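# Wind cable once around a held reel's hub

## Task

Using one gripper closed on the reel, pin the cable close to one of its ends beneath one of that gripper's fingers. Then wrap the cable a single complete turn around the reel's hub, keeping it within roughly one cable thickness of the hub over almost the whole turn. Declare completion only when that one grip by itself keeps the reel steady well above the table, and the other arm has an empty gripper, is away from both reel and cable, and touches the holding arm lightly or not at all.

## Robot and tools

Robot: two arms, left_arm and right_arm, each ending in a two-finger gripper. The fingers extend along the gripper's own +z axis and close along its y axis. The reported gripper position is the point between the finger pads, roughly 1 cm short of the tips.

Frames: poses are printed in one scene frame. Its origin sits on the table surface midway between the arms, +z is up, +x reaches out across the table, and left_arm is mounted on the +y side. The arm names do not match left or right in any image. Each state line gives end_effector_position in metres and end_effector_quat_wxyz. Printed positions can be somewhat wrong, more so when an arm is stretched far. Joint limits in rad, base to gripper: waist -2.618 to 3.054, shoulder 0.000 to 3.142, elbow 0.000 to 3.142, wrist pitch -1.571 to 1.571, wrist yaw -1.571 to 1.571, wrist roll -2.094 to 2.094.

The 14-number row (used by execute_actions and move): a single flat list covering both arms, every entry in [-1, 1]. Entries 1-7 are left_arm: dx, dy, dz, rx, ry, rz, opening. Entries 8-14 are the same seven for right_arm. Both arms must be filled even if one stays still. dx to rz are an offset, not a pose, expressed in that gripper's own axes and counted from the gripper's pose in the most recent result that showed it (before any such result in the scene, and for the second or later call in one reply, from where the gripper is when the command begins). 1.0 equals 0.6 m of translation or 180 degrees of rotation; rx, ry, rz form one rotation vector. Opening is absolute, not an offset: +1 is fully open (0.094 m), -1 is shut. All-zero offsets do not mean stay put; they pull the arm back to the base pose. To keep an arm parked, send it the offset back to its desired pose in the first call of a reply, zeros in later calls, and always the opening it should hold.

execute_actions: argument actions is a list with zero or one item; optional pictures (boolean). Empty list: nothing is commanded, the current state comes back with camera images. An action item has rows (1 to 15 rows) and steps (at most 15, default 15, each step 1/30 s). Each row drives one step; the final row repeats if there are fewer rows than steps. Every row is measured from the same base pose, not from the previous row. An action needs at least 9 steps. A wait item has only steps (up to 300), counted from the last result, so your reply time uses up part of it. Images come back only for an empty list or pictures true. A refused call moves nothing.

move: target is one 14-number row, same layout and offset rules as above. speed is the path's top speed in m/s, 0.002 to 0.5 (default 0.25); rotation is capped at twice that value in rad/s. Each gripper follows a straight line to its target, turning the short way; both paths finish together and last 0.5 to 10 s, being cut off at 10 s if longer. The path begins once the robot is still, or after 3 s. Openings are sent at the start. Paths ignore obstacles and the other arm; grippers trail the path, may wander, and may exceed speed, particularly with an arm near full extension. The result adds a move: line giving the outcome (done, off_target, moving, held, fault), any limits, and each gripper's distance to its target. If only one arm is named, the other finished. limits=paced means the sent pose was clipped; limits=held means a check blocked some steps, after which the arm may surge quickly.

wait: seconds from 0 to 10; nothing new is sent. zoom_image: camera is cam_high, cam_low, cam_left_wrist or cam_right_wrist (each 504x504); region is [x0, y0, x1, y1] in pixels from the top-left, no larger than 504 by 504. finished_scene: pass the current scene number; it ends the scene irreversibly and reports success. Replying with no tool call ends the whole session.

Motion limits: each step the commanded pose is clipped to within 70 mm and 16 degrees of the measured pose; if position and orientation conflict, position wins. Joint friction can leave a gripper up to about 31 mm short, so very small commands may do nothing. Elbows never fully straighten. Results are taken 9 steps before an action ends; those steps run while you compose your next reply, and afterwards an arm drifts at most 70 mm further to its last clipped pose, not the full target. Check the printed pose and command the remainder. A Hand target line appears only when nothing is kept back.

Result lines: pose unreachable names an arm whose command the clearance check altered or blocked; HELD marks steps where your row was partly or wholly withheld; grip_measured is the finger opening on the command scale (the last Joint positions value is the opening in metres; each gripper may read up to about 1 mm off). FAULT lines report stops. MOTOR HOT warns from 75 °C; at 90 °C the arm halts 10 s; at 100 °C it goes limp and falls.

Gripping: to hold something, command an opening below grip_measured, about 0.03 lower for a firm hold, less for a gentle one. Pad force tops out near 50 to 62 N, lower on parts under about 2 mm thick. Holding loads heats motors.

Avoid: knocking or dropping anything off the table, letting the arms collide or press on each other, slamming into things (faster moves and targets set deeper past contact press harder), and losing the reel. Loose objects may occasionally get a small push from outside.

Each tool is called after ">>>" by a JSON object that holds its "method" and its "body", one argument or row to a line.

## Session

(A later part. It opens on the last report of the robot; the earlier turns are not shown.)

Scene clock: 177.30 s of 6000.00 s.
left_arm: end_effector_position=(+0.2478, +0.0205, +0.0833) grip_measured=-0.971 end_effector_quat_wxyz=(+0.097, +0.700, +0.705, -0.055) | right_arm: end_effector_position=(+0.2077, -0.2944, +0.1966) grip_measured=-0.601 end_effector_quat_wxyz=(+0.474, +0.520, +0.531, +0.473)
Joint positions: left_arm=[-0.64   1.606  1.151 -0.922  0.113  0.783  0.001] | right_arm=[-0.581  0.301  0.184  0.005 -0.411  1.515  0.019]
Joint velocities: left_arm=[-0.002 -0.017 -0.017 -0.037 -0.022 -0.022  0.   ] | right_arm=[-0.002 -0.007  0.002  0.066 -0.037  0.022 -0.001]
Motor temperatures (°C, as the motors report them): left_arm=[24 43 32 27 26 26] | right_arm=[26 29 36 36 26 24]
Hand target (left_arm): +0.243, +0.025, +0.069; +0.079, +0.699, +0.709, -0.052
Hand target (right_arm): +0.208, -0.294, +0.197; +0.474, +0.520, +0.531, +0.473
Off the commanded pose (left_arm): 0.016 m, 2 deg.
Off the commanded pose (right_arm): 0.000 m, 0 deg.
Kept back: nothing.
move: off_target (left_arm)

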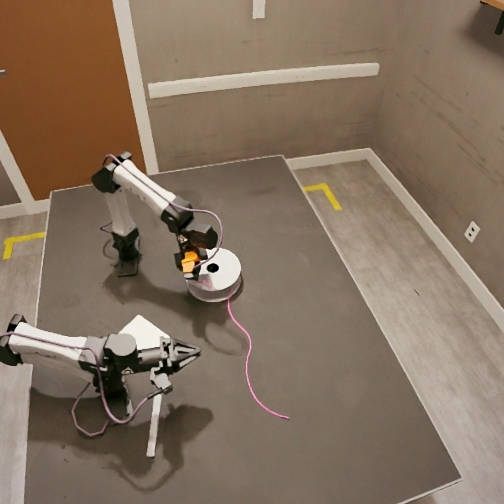

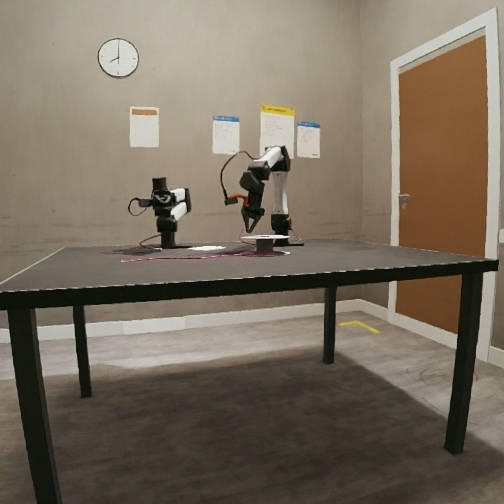

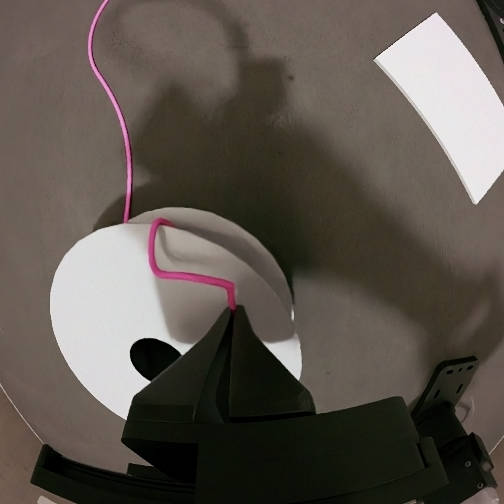

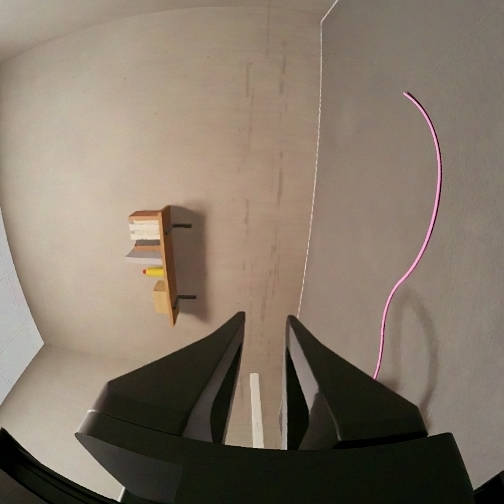

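>>> {"method": "move", "body": {
  "target": [0,0,0.01,0,0,0,-0.6, 0,0,0,0,0,0,-0.6]
}}

>>> {"method": "move", "body": {
  "target": [0.15,0.08,-0.15,0,0,0,-0.6, 0.42,-0.17,-0.07,0,0.25,0,-0.5],
  "speed": 0.15
}}

Scene clock: 178.43 s of 6000.00 s.
left_arm: end_effector_position=(+0.2494, +0.0190, +0.0837) grip_measured=-0.602 end_effector_quat_wxyz=(+0.101, +0.700, +0.705, -0.055) | right_arm: end_effector_position=(+0.2077, -0.2944, +0.1966) grip_measured=-0.601 end_effector_quat_wxyz=(+0.474, +0.520, +0.531, +0.473)
Joint positions: left_arm=[-0.64   1.606  1.151 -0.913  0.113  0.783  0.019] | right_arm=[-0.581  0.301  0.184  0.005 -0.411  1.515  0.019]
Joint velocities: left_arm=[-0.017 -0.022 -0.012  0.066  0.051 -0.007 -0.001] | right_arm=[-0.002  0.017 -0.002 -0.007  0.066  0.007  0.   ]
Motor temperatures (°C, as the motors report them): left_arm=[24 42 32 27 26 26] | right_arm=[26 29 36 36 26 24]
Hand target (left_arm): +0.248, +0.019, +0.078; +0.097, +0.700, +0.705, -0.055
Hand target (right_arm): +0.208, -0.294, +0.197; +0.474, +0.520, +0.531, +0.473
Off the commanded pose (left_arm): 0.006 m, 1 deg.
Off the commanded pose (right_arm): 0.000 m, 0 deg.
Kept back: nothing.
move: done

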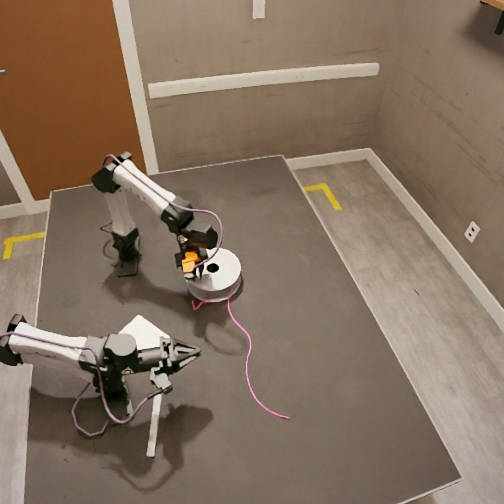

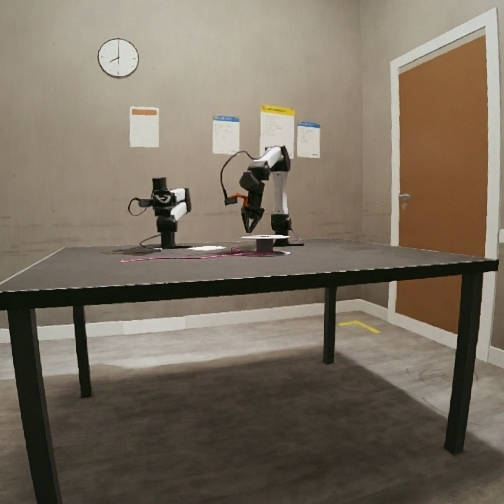

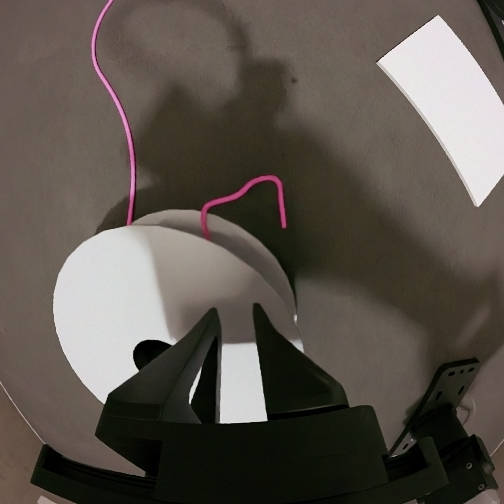

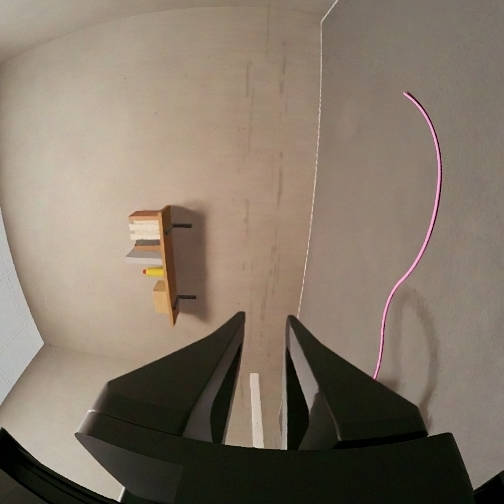

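Scene clock: 181.97 s of 6000.00 s.
left_arm: end_effector_position=(+0.2905, +0.1252, +0.1447) grip_measured=-0.602 end_effector_quat_wxyz=(+0.094, +0.698, +0.707, -0.061) | right_arm: end_effector_position=(+0.1571, -0.0381, +0.1116) grip_measured=-0.502 end_effector_quat_wxyz=(+0.212, +0.323, +0.717, +0.581)
Joint positions: left_arm=[-0.235  1.53   1.323 -1.239  0.187  1.182  0.019] | right_arm=[0.684 0.958 0.031 0.688 0.063 1.658 0.023]
Joint velocities: left_arm=[-0.002 -0.017 -0.012  0.007 -0.081  0.007  0.001] | right_arm=[ 0.007  0.007 -0.012 -0.037 -0.037  0.037 -0.001]
Motor temperatures (°C, as the motors report them): left_arm=[24 42 32 27 26 26] | right_arm=[26 29 36 36 26 24]
Hand target (left_arm): +0.291, +0.126, +0.154; +0.102, +0.699, +0.705, -0.059
Hand target (right_arm): +0.154, -0.040, +0.102; +0.209, +0.327, +0.721, +0.574
Off the commanded pose (left_arm): 0.010 m, 1 deg.
Off the commanded pose (right_arm): 0.017 m, 9 deg.
joint sent to its limit (right arm) — the command would take joint 3 (elbow) past its lower limit, so that joint was sent only as far as its limit.
Kept back: nothing.
move: off_target (right_arm); limits=paced

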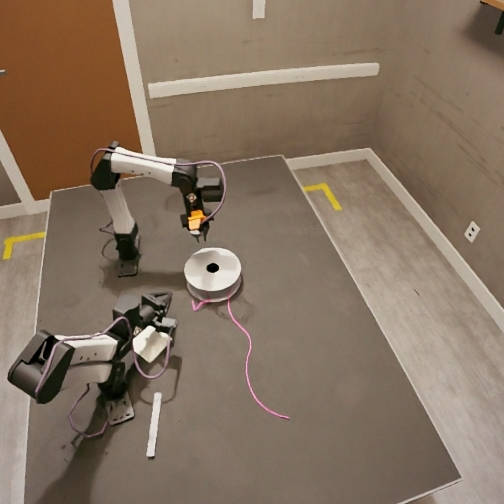

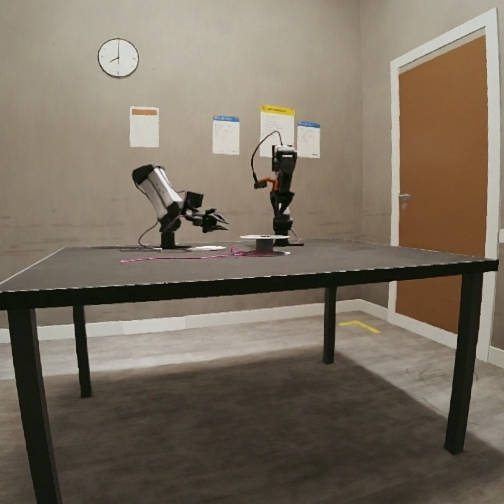

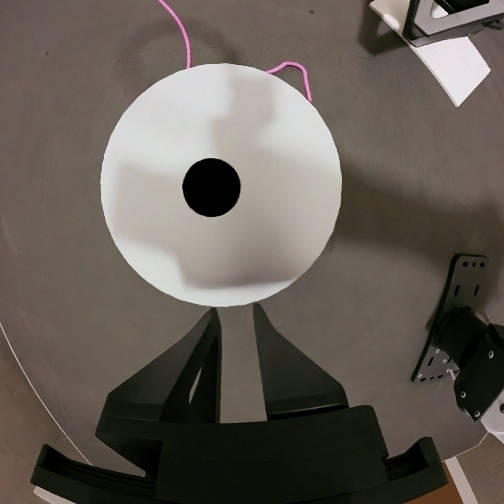

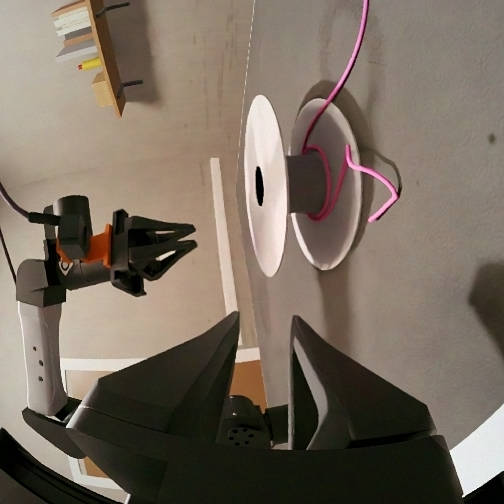

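>>> {"method": "move", "body": {
  "target": [0,0,0,0,0,0,-0.6, -0.33,-0.03,0.05,-0.08,0.25,0,-0.5],
  "speed": 0.2
}}

>>> {"method": "move", "body": {
  "target": [-0.29,-0.12,0.03,0.01,0.17,0,-0.6, 0,0,0,0,0,0,-0.5],
  "speed": 0.2
}}

Scene clock: 185.47 s of 6000.00 s.
left_arm: end_effector_position=(+0.2905, +0.1251, +0.1447) grip_measured=-0.602 end_effector_quat_wxyz=(+0.094, +0.698, +0.707, -0.061) | right_arm: end_effector_position=(+0.3078, -0.1599, +0.0686) grip_measured=-0.502 end_effector_quat_wxyz=(+0.035, +0.118, +0.698, +0.706)
Joint positions: left_arm=[-0.235  1.53   1.323 -1.239  0.187  1.182  0.019] | right_arm=[-0.386  2.214  0.704  1.306 -1.563  1.485  0.023]
Joint velocities: left_arm=[-0.002  0.002  0.012 -0.037  0.022 -0.037 -0.   ] | right_arm=[-0.002 -0.007 -0.017 -0.037  0.022  0.037 -0.001]
Motor temperatures (°C, as the motors report them): left_arm=[24 41 32 27 26 26] | right_arm=[26 29 35 36 26 24]
Hand target (left_arm): +0.290, +0.125, +0.145; +0.094, +0.698, +0.707, -0.061
Hand target (right_arm): +0.312, -0.163, +0.068; +0.032, +0.119, +0.697, +0.707
Off the commanded pose (left_arm): 0.000 m, 0 deg.
Off the commanded pose (right_arm): 0.007 m, 13 deg.
joint sent to its limit (right arm) — the command would take joint 5 (wrist yaw) past its lower limit, so that joint was sent only as far as its limit.
Kept back: nothing.
move: off_target (right_arm)

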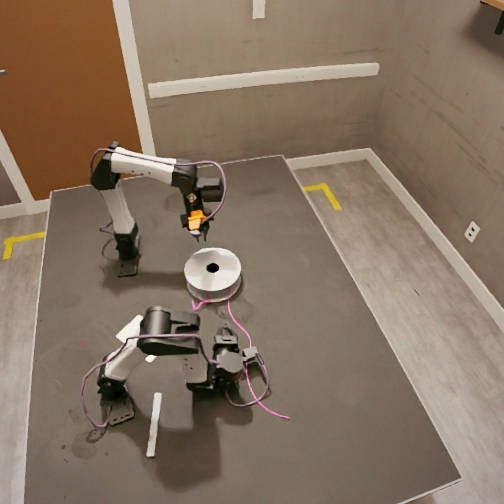

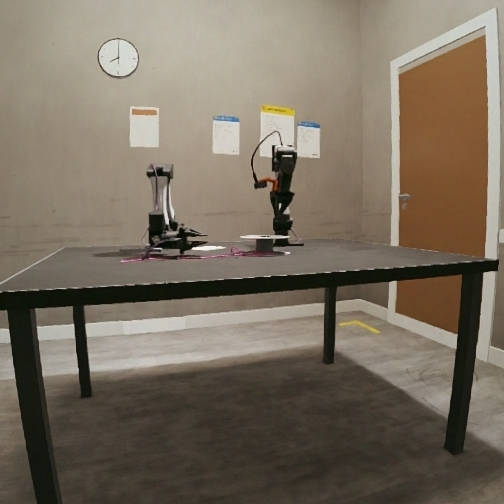

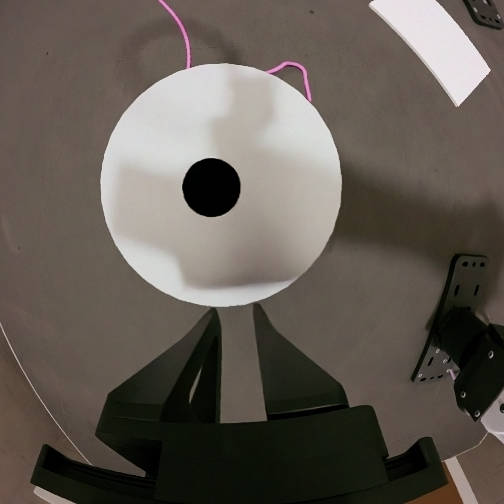

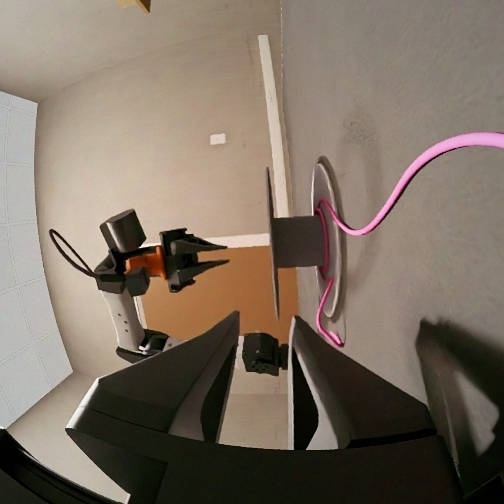

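Scene clock: 187.30 s of 6000.00 s.
left_arm: end_effector_position=(+0.2187, -0.0479, +0.1635) grip_measured=-0.602 end_effector_quat_wxyz=(+0.011, +0.707, +0.702, +0.083) | right_arm: end_effector_position=(+0.3078, -0.1598, +0.0686) grip_measured=-0.502 end_effector_quat_wxyz=(+0.035, +0.118, +0.698, +0.706)
Joint positions: left_arm=[-0.968  1.955  1.909 -1.555 -0.166  0.479  0.019] | right_arm=[-0.386  2.214  0.704  1.306 -1.563  1.485  0.023]
Joint velocities: left_arm=[-0.012  0.002  0.007 -0.066 -0.066 -0.066  0.   ] | right_arm=[-0.002  0.007  0.017 -0.125  0.022 -0.037 -0.   ]
Motor temperatures (°C, as the motors report them): left_arm=[24 41 32 27 26 26] | right_arm=[26 29 35 36 26 24]
Hand target (left_arm): +0.221, -0.048, +0.161; +0.002, +0.703, +0.705, +0.091
Hand target (right_arm): +0.308, -0.160, +0.069; +0.035, +0.118, +0.698, +0.706
Off the commanded pose (left_arm): 0.003 m, 14 deg.
Off the commanded pose (right_arm): 0.000 m, 0 deg.
joint sent to its limit (left arm) — the command would take joint 4 (wrist pitch) past its lower limit, so that joint was sent only as far as its limit.
Kept back: nothing.
move: off_target (left_arm)

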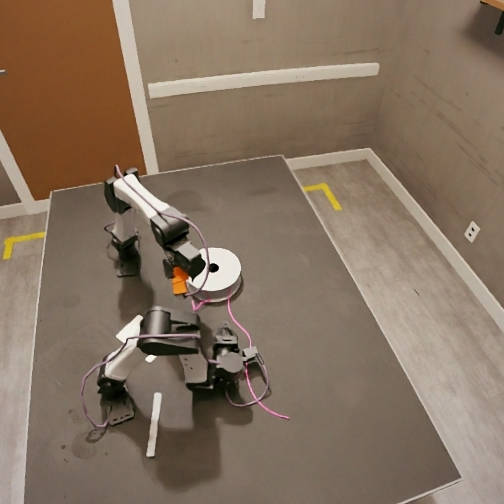

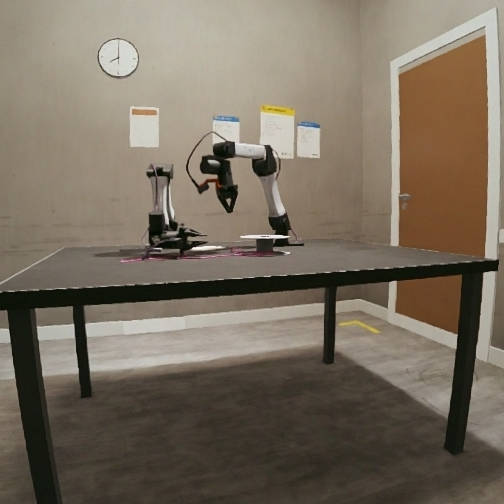

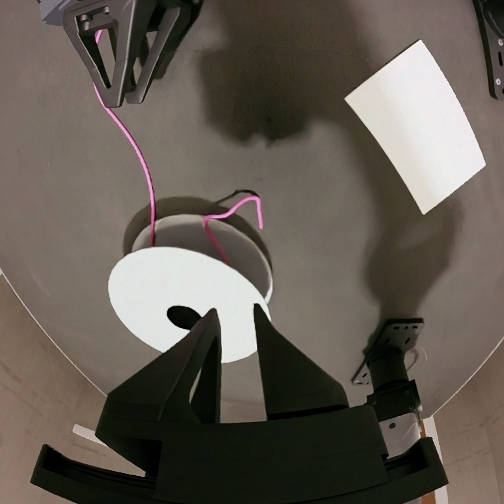

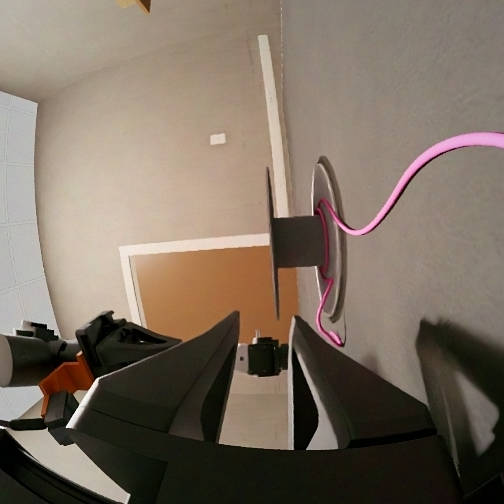

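>>> {"method": "move", "body": {
  "target": [-0.02,-0.025,0.185,0.043,0.08,0,-0.6, 0,0,0,0,0,0,-0.5],
  "speed": 0.12
}}

Scene clock: 189.23 s of 6000.00 s.
left_arm: end_effector_position=(+0.2192, -0.0493, +0.0618) grip_measured=-0.602 end_effector_quat_wxyz=(-0.117, +0.695, +0.698, +0.125) | right_arm: end_effector_position=(+0.3078, -0.1598, +0.0686) grip_measured=-0.502 end_effector_quat_wxyz=(+0.035, +0.118, +0.698, +0.706)
Joint positions: left_arm=[-0.968  2.235  1.887 -1.526 -0.165  0.445  0.019] | right_arm=[-0.386  2.214  0.704  1.306 -1.563  1.485  0.023]
Joint velocities: left_arm=[ 0.017 -0.002  0.002  0.066 -0.037  0.066 -0.001] | right_arm=[-0.017 -0.017  0.012 -0.022 -0.007 -0.022 -0.   ]
Motor temperatures (°C, as the motors report them): left_arm=[24 41 32 27 26 26] | right_arm=[26 30 35 36 26 24]
Hand target (left_arm): +0.219, -0.049, +0.052; -0.124, +0.690, +0.702, +0.125
Hand target (right_arm): +0.308, -0.160, +0.069; +0.035, +0.118, +0.698, +0.706
Off the commanded pose (left_arm): 0.011 m, 1 deg.
Off the commanded pose (right_arm): 0.000 m, 0 deg.
Kept back: nothing.
move: off_target (left_arm)

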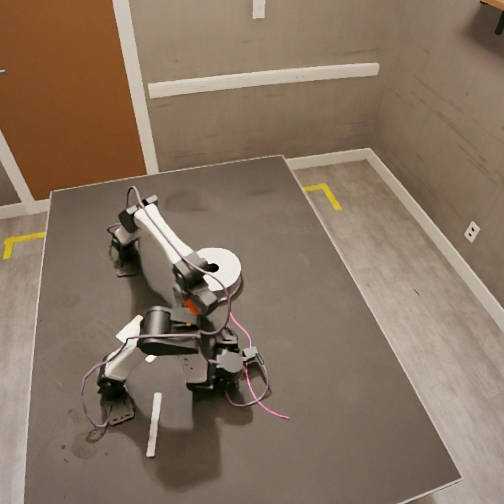

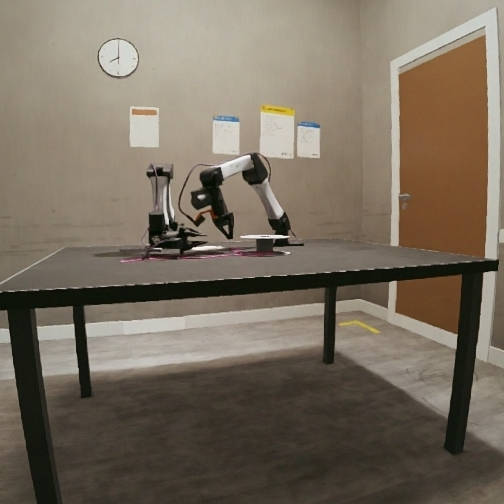

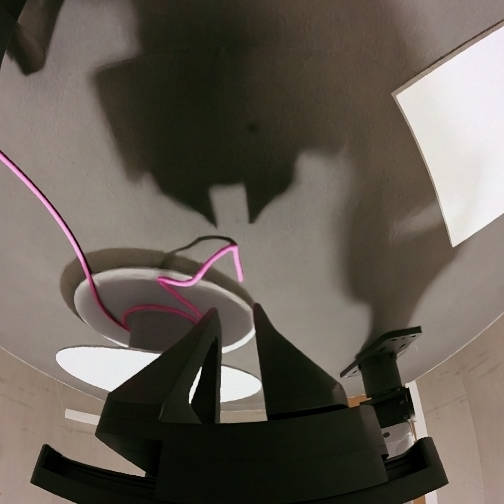

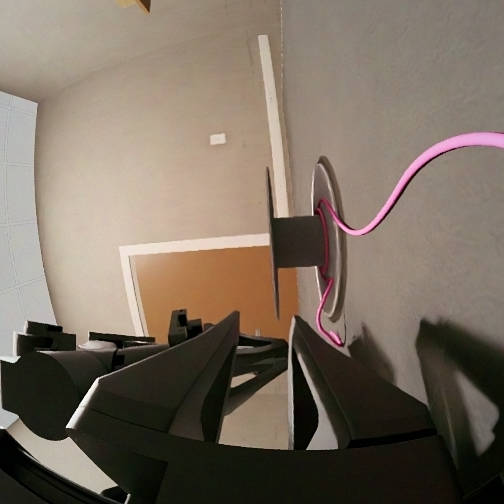

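>>> {"method": "move", "body": {
  "target": [0.025,0.003,0.075,0,0.02,0,-0.6, 0,0,0,0,0,0,-0.5],
  "speed": 0.05
}}

Scene clock: 190.83 s of 6000.00 s.
left_arm: end_effector_position=(+0.2200, -0.0251, +0.0264) grip_measured=-0.602 end_effector_quat_wxyz=(-0.140, +0.690, +0.696, +0.145) | right_arm: end_effector_position=(+0.3078, -0.1598, +0.0686) grip_measured=-0.502 end_effector_quat_wxyz=(+0.035, +0.118, +0.698, +0.706)
Joint positions: left_arm=[-0.947  2.235  1.723 -1.418 -0.193  0.451  0.019] | right_arm=[-0.386  2.214  0.704  1.306 -1.563  1.485  0.023]
Joint velocities: left_arm=[ 0.007 -0.017 -0.017  0.066  0.051  0.022  0.001] | right_arm=[ 0.002 -0.007  0.027  0.037  0.007  0.022  0.001]
Motor temperatures (°C, as the motors report them): left_arm=[24 41 32 27 26 26] | right_arm=[26 30 35 36 26 24]
Hand target (left_arm): +0.221, -0.020, +0.024; -0.139, +0.691, +0.694, +0.147
Hand target (right_arm): +0.308, -0.160, +0.069; +0.035, +0.118, +0.698, +0.706
Off the commanded pose (left_arm): 0.006 m, 0 deg.
Off the commanded pose (right_arm): 0.000 m, 0 deg.
Kept back: nothing.
move: done

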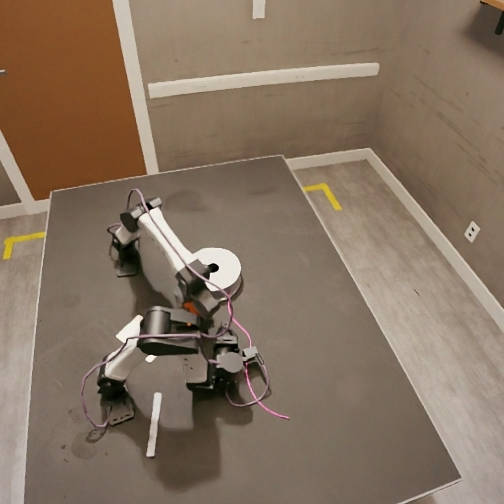

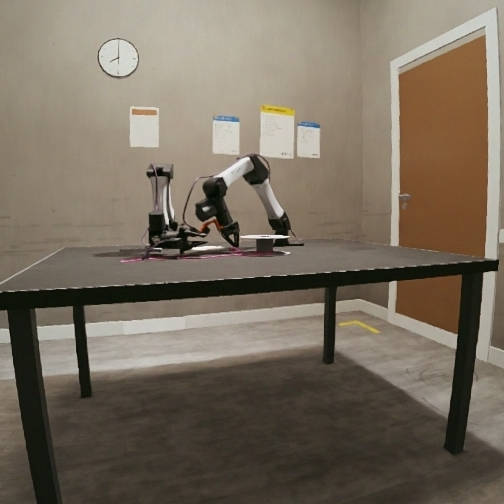

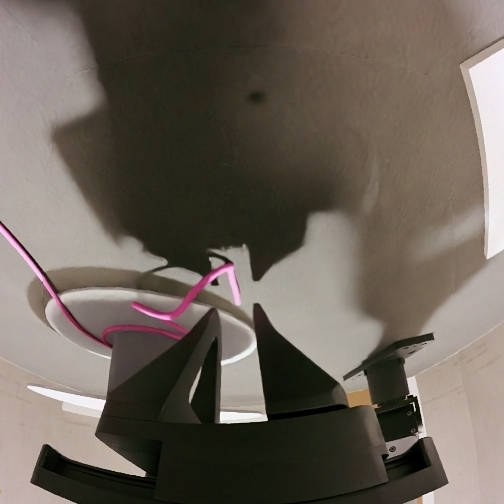

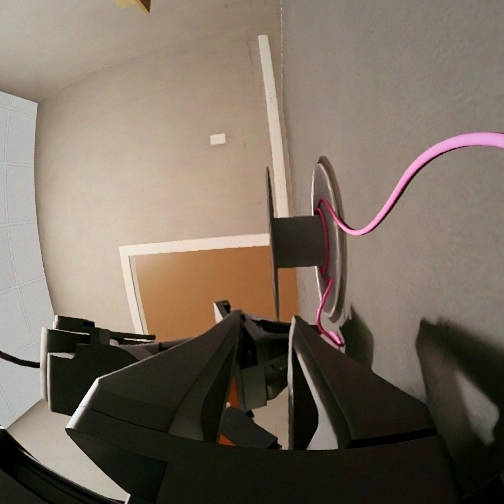

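>>> {"method": "move", "body": {
  "target": [0.0,0,0.06,0,0,0,-0.6, 0,0,0,0,0,0,-0.5],
  "speed": 0.04
}}

Scene clock: 192.20 s of 6000.00 s.
left_arm: end_effector_position=(+0.2185, -0.0187, +0.0100) grip_measured=-0.602 end_effector_quat_wxyz=(-0.135, +0.691, +0.696, +0.142) | right_arm: end_effector_position=(+0.3078, -0.1598, +0.0686) grip_measured=-0.502 end_effector_quat_wxyz=(+0.035, +0.118, +0.698, +0.706)
Joint positions: left_arm=[-0.942  2.219  1.632 -1.331 -0.193  0.459  0.019] | right_arm=[-0.386  2.214  0.704  1.306 -1.563  1.485  0.023]
Joint velocities: left_arm=[ 0.007  0.012  0.002  0.022 -0.007  0.022  0.   ] | right_arm=[ 0.007 -0.002  0.012 -0.081  0.007 -0.022  0.001]
Motor temperatures (°C, as the motors report them): left_arm=[24 42 32 27 26 26] | right_arm=[26 30 35 35 26 24]
Hand target (left_arm): +0.220, -0.011, -0.006; -0.141, +0.689, +0.696, +0.145
Hand target (right_arm): +0.308, -0.160, +0.069; +0.035, +0.118, +0.698, +0.706
Off the commanded pose (left_arm): 0.018 m, 1 deg.
Off the commanded pose (right_arm): 0.000 m, 0 deg.
Kept back: nothing.
move: off_target (left_arm)

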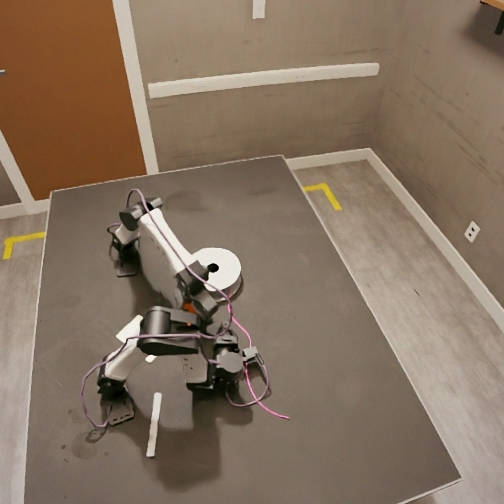

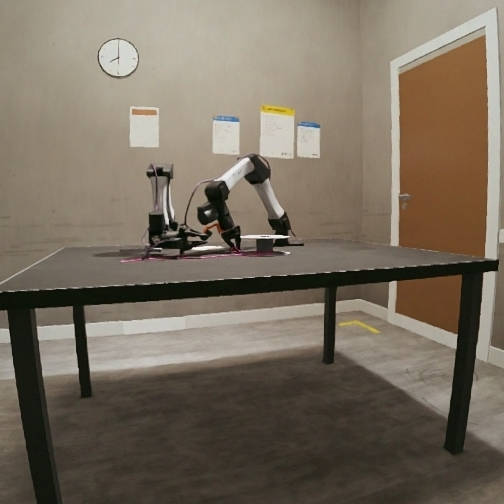

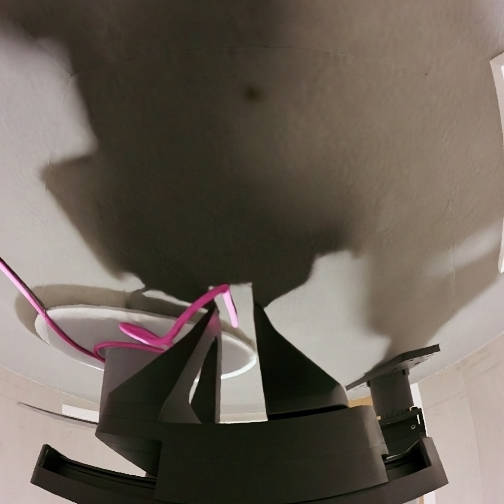

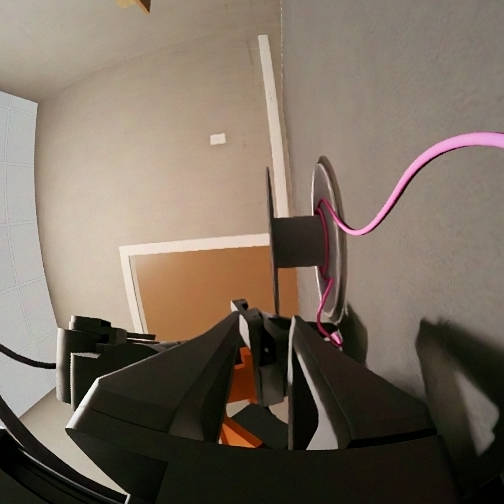

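>>> {"method": "move", "body": {
  "target": [-0.01,0,0.03,0,0,0,-1, 0,0,0,0,0,0,-0.5],
  "speed": 0.03
}}

>>> {"method": "move", "body": {
  "target": [0.02,0,-0.18,0,-0.12,0,-1, 0,0,0,0,0,0,-0.5],
  "speed": 0.08
}}

Scene clock: 193.30 s of 6000.00 s.
left_arm: end_effector_position=(+0.2185, -0.0188, +0.0103) grip_measured=-0.972 end_effector_quat_wxyz=(-0.135, +0.691, +0.696, +0.142) | right_arm: end_effector_position=(+0.3078, -0.1598, +0.0686) grip_measured=-0.502 end_effector_quat_wxyz=(+0.035, +0.118, +0.698, +0.706)
Joint positions: left_arm=[-0.942  2.218  1.632 -1.33  -0.193  0.46   0.001] | right_arm=[-0.386  2.214  0.704  1.306 -1.563  1.485  0.023]
Joint velocities: left_arm=[ 0.017 -0.002 -0.022  0.022  0.007 -0.037  0.   ] | right_arm=[ 0.002  0.007  0.002 -0.051  0.022  0.022 -0.001]
Motor temperatures (°C, as the motors report them): left_arm=[24 42 32 27 26 26] | right_arm=[26 30 34 35 26 24]
Hand target (left_arm): +0.218, -0.017, -0.008; -0.136, +0.691, +0.696, +0.143
Hand target (right_arm): +0.308, -0.160, +0.069; +0.035, +0.118, +0.698, +0.706
Off the commanded pose (left_arm): 0.019 m, 0 deg.
Off the commanded pose (right_arm): 0.000 m, 0 deg.
Kept back: nothing.
move: off_target (left_arm)

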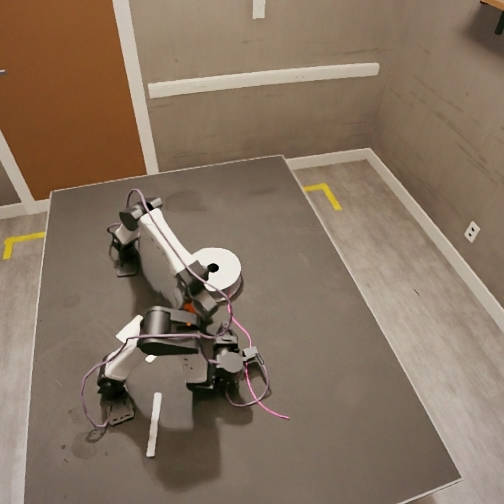

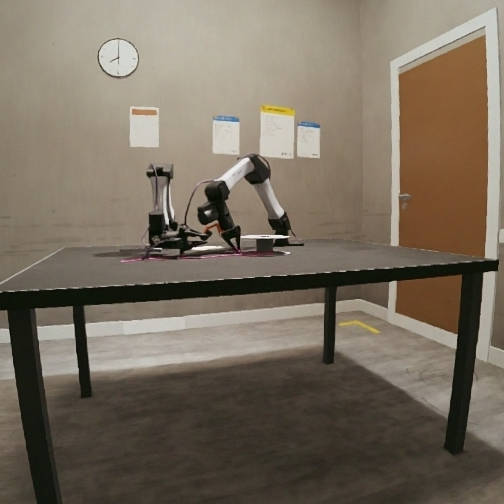

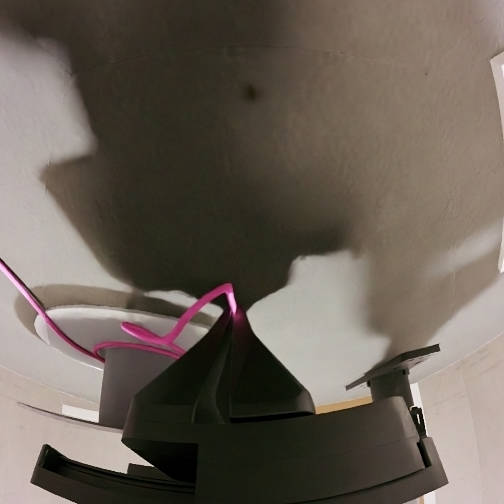

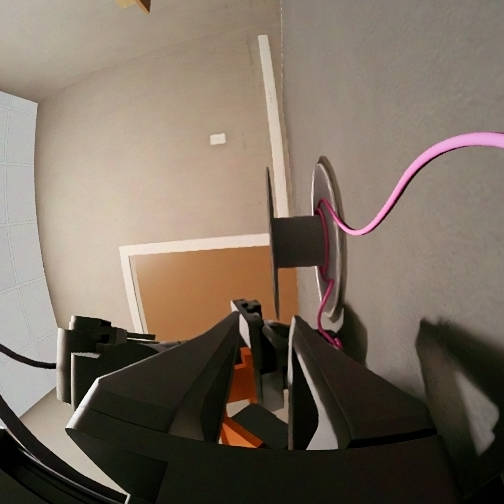

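Scene clock: 196.03 s of 6000.00 s.
left_arm: end_effector_position=(+0.2131, -0.0443, +0.1041) grip_measured=-0.972 end_effector_quat_wxyz=(-0.018, +0.704, +0.709, +0.017) | right_arm: end_effector_position=(+0.3078, -0.1598, +0.0686) grip_measured=-0.502 end_effector_quat_wxyz=(+0.035, +0.118, +0.698, +0.706)
Joint positions: left_arm=[-0.908  1.931  1.648 -1.331 -0.023  0.526  0.001] | right_arm=[-0.386  2.214  0.704  1.306 -1.563  1.485  0.023]
Joint velocities: left_arm=[ 0.002 -0.027  0.022 -0.066  0.095  0.066 -0.001] | right_arm=[ 0.002  0.002 -0.002 -0.022  0.051 -0.037  0.   ]
Motor temperatures (°C, as the motors report them): left_arm=[24 42 32 27 26 26] | right_arm=[26 31 34 35 26 24]
Hand target (left_arm): +0.217, -0.048, +0.114; -0.003, +0.705, +0.709, +0.009
Hand target (right_arm): +0.308, -0.160, +0.069; +0.035, +0.118, +0.698, +0.706
Off the commanded pose (left_arm): 0.012 m, 2 deg.
Off the commanded pose (right_arm): 0.000 m, 0 deg.
Kept back: nothing.
move: off_target (left_arm)

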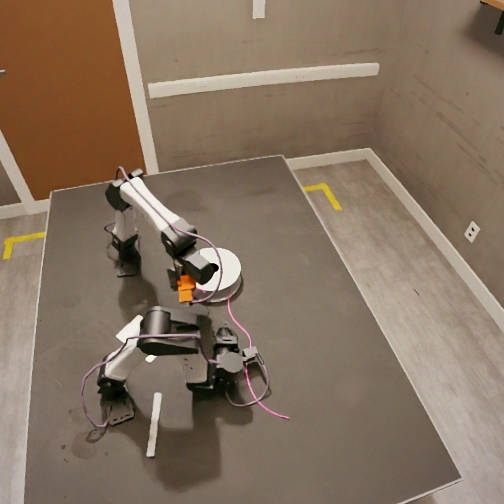

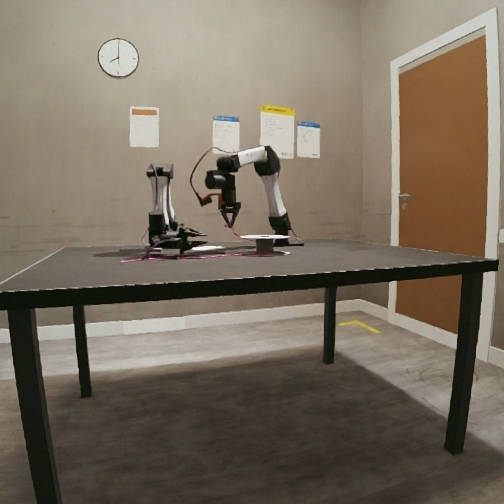

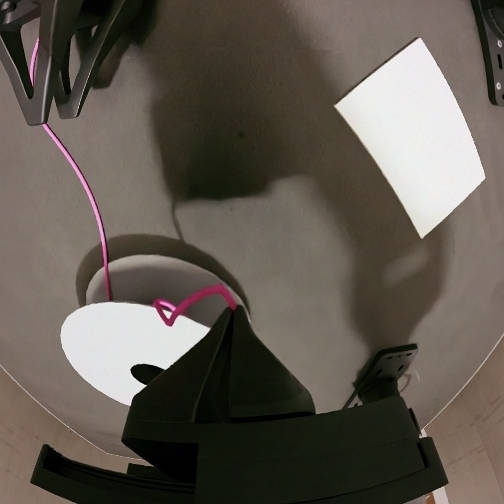

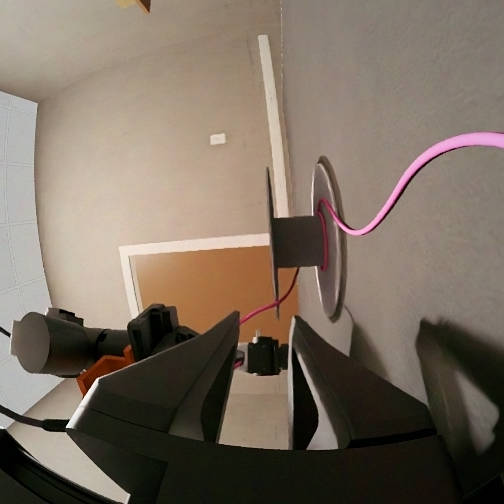

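>>> {"method": "move", "body": {
  "target": [0.13,0.085,0.0,0,-0.14,0,-1, 0,0,0,0,0,0,-0.5],
  "speed": 0.08
}}

>>> {"method": "move", "body": {
  "target": [0.02,0,0.055,0,0,0,-1, 0,0,0,0,0,0,-0.5],
  "speed": 0.04
}}

Scene clock: 199.57 s of 6000.00 s.
left_arm: end_effector_position=(+0.2664, +0.0289, +0.1101) grip_measured=-0.972 end_effector_quat_wxyz=(+0.134, +0.689, +0.698, -0.141) | right_arm: end_effector_position=(+0.3078, -0.1598, +0.0686) grip_measured=-0.502 end_effector_quat_wxyz=(+0.035, +0.118, +0.698, +0.706)
Joint positions: left_arm=[-0.475  1.584  1.199 -0.962  0.323  0.917  0.001] | right_arm=[-0.386  2.214  0.704  1.306 -1.563  1.485  0.023]
Joint velocities: left_arm=[ 0.007 -0.002 -0.002  0.051 -0.022  0.007  0.001] | right_arm=[-0.007 -0.007  0.002  0.037 -0.007 -0.022  0.   ]
Motor temperatures (°C, as the motors report them): left_arm=[24 42 32 27 26 26] | right_arm=[26 31 34 35 26 24]
Hand target (left_arm): +0.263, +0.033, +0.107; +0.135, +0.690, +0.696, -0.142
Hand target (right_arm): +0.308, -0.160, +0.069; +0.035, +0.118, +0.698, +0.706
Off the commanded pose (left_arm): 0.006 m, 1 deg.
Off the commanded pose (right_arm): 0.000 m, 0 deg.
Kept back: nothing.
move: done

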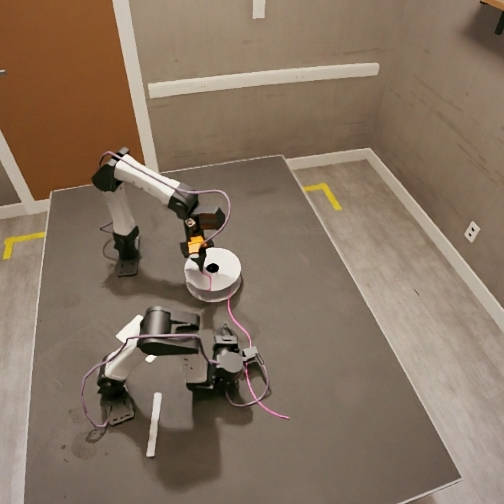

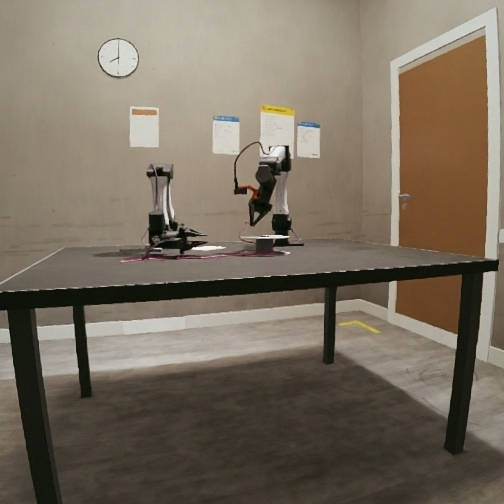

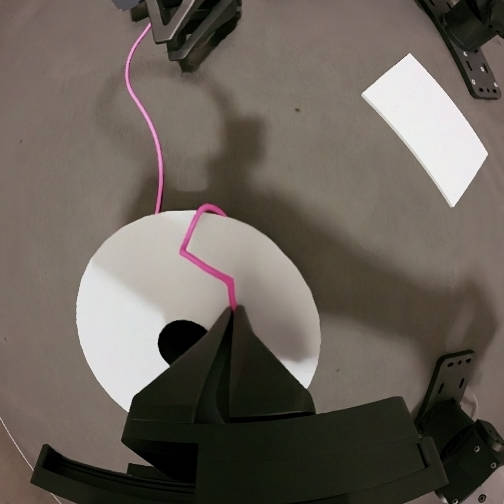

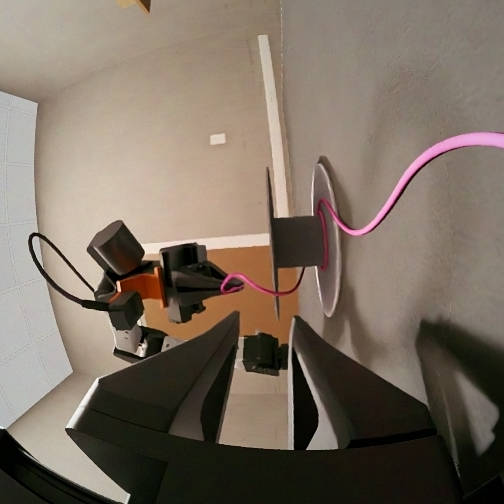

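Scene clock: 200.87 s of 6000.00 s.
left_arm: end_effector_position=(+0.2720, +0.0250, +0.0930) grip_measured=-0.972 end_effector_quat_wxyz=(+0.156, +0.690, +0.694, -0.137) | right_arm: end_effector_position=(+0.3078, -0.1598, +0.0686) grip_measured=-0.502 end_effector_quat_wxyz=(+0.035, +0.118, +0.698, +0.706)
Joint positions: left_arm=[-0.475  1.584  1.12  -0.838  0.324  0.917  0.001] | right_arm=[-0.386  2.214  0.704  1.306 -1.563  1.485  0.023]
Joint velocities: left_arm=[ 0.007 -0.007 -0.002  0.037 -0.037  0.007 -0.   ] | right_arm=[-0.012 -0.002 -0.012  0.007 -0.066  0.066 -0.001]
Motor temperatures (°C, as the motors report them): left_arm=[24 42 32 27 26 26] | right_arm=[26 31 34 35 26 24]
Hand target (left_arm): +0.266, +0.028, +0.076; +0.134, +0.689, +0.698, -0.141
Hand target (right_arm): +0.308, -0.160, +0.069; +0.035, +0.118, +0.698, +0.706
Off the commanded pose (left_arm): 0.019 m, 3 deg.
Off the commanded pose (right_arm): 0.000 m, 0 deg.
Kept back: nothing.
move: off_target (left_arm)

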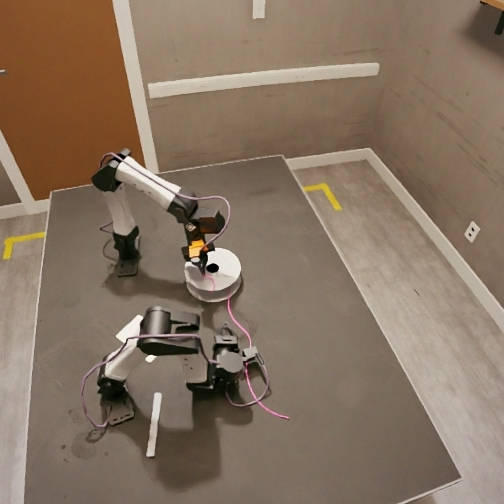

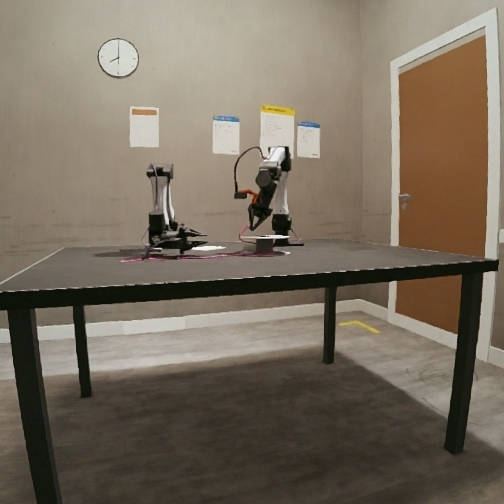

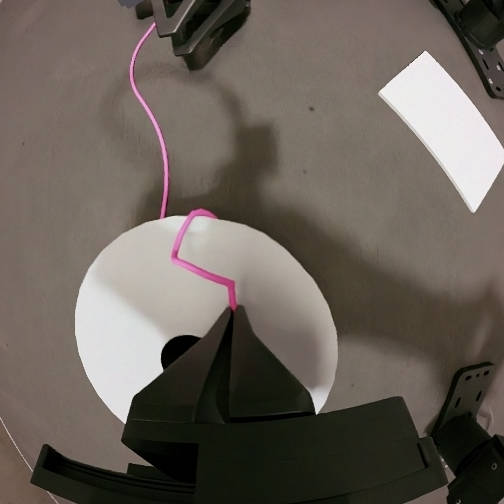

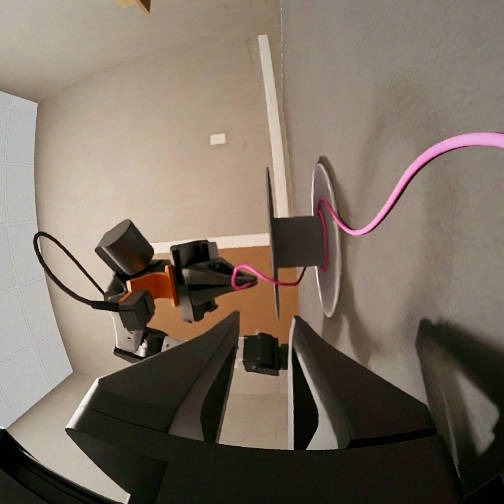

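>>> {"method": "move", "body": {
  "target": [0.01,-0.05,0.045,0.01,0.08,0,-1, 0,0,0,0,0,0,-0.5],
  "speed": 0.04
}}

Scene clock: 204.50 s of 6000.00 s.
left_arm: end_effector_position=(+0.2469, +0.0175, +0.0728) grip_measured=-0.972 end_effector_quat_wxyz=(+0.083, +0.705, +0.702, -0.063) | right_arm: end_effector_position=(+0.3078, -0.1598, +0.0686) grip_measured=-0.502 end_effector_quat_wxyz=(+0.035, +0.118, +0.698, +0.706)
Joint positions: left_arm=[-0.641  1.646  1.154 -0.915  0.128  0.795  0.001] | right_arm=[-0.386  2.214  0.704  1.306 -1.563  1.485  0.023]
Joint velocities: left_arm=[-0.022  0.007 -0.012  0.051 -0.037 -0.037 -0.001] | right_arm=[-0.012 -0.002 -0.012  0.051 -0.125 -0.051 -0.001]
Motor temperatures (°C, as the motors report them): left_arm=[24 41 32 27 26 26] | right_arm=[26 32 33 35 26 24]
Hand target (left_arm): +0.243, +0.020, +0.065; +0.058, +0.704, +0.706, -0.058
Hand target (right_arm): +0.308, -0.160, +0.069; +0.035, +0.118, +0.698, +0.706
Off the commanded pose (left_arm): 0.009 m, 3 deg.
Off the commanded pose (right_arm): 0.000 m, 0 deg.
Kept back: nothing.
move: off_target (left_arm)

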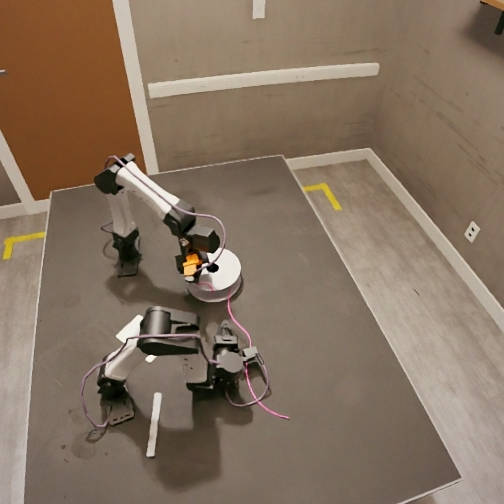

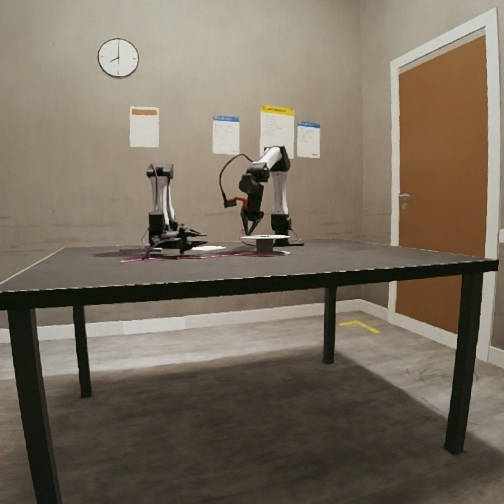

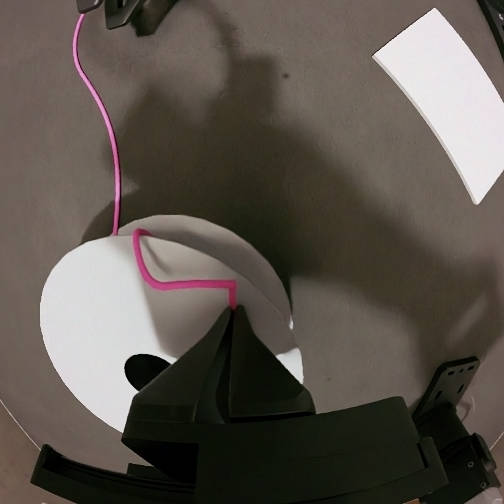

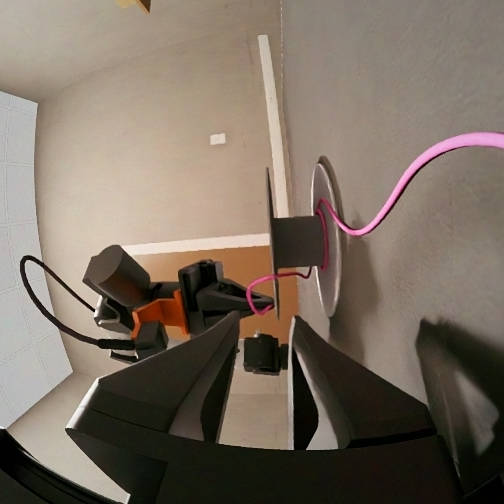

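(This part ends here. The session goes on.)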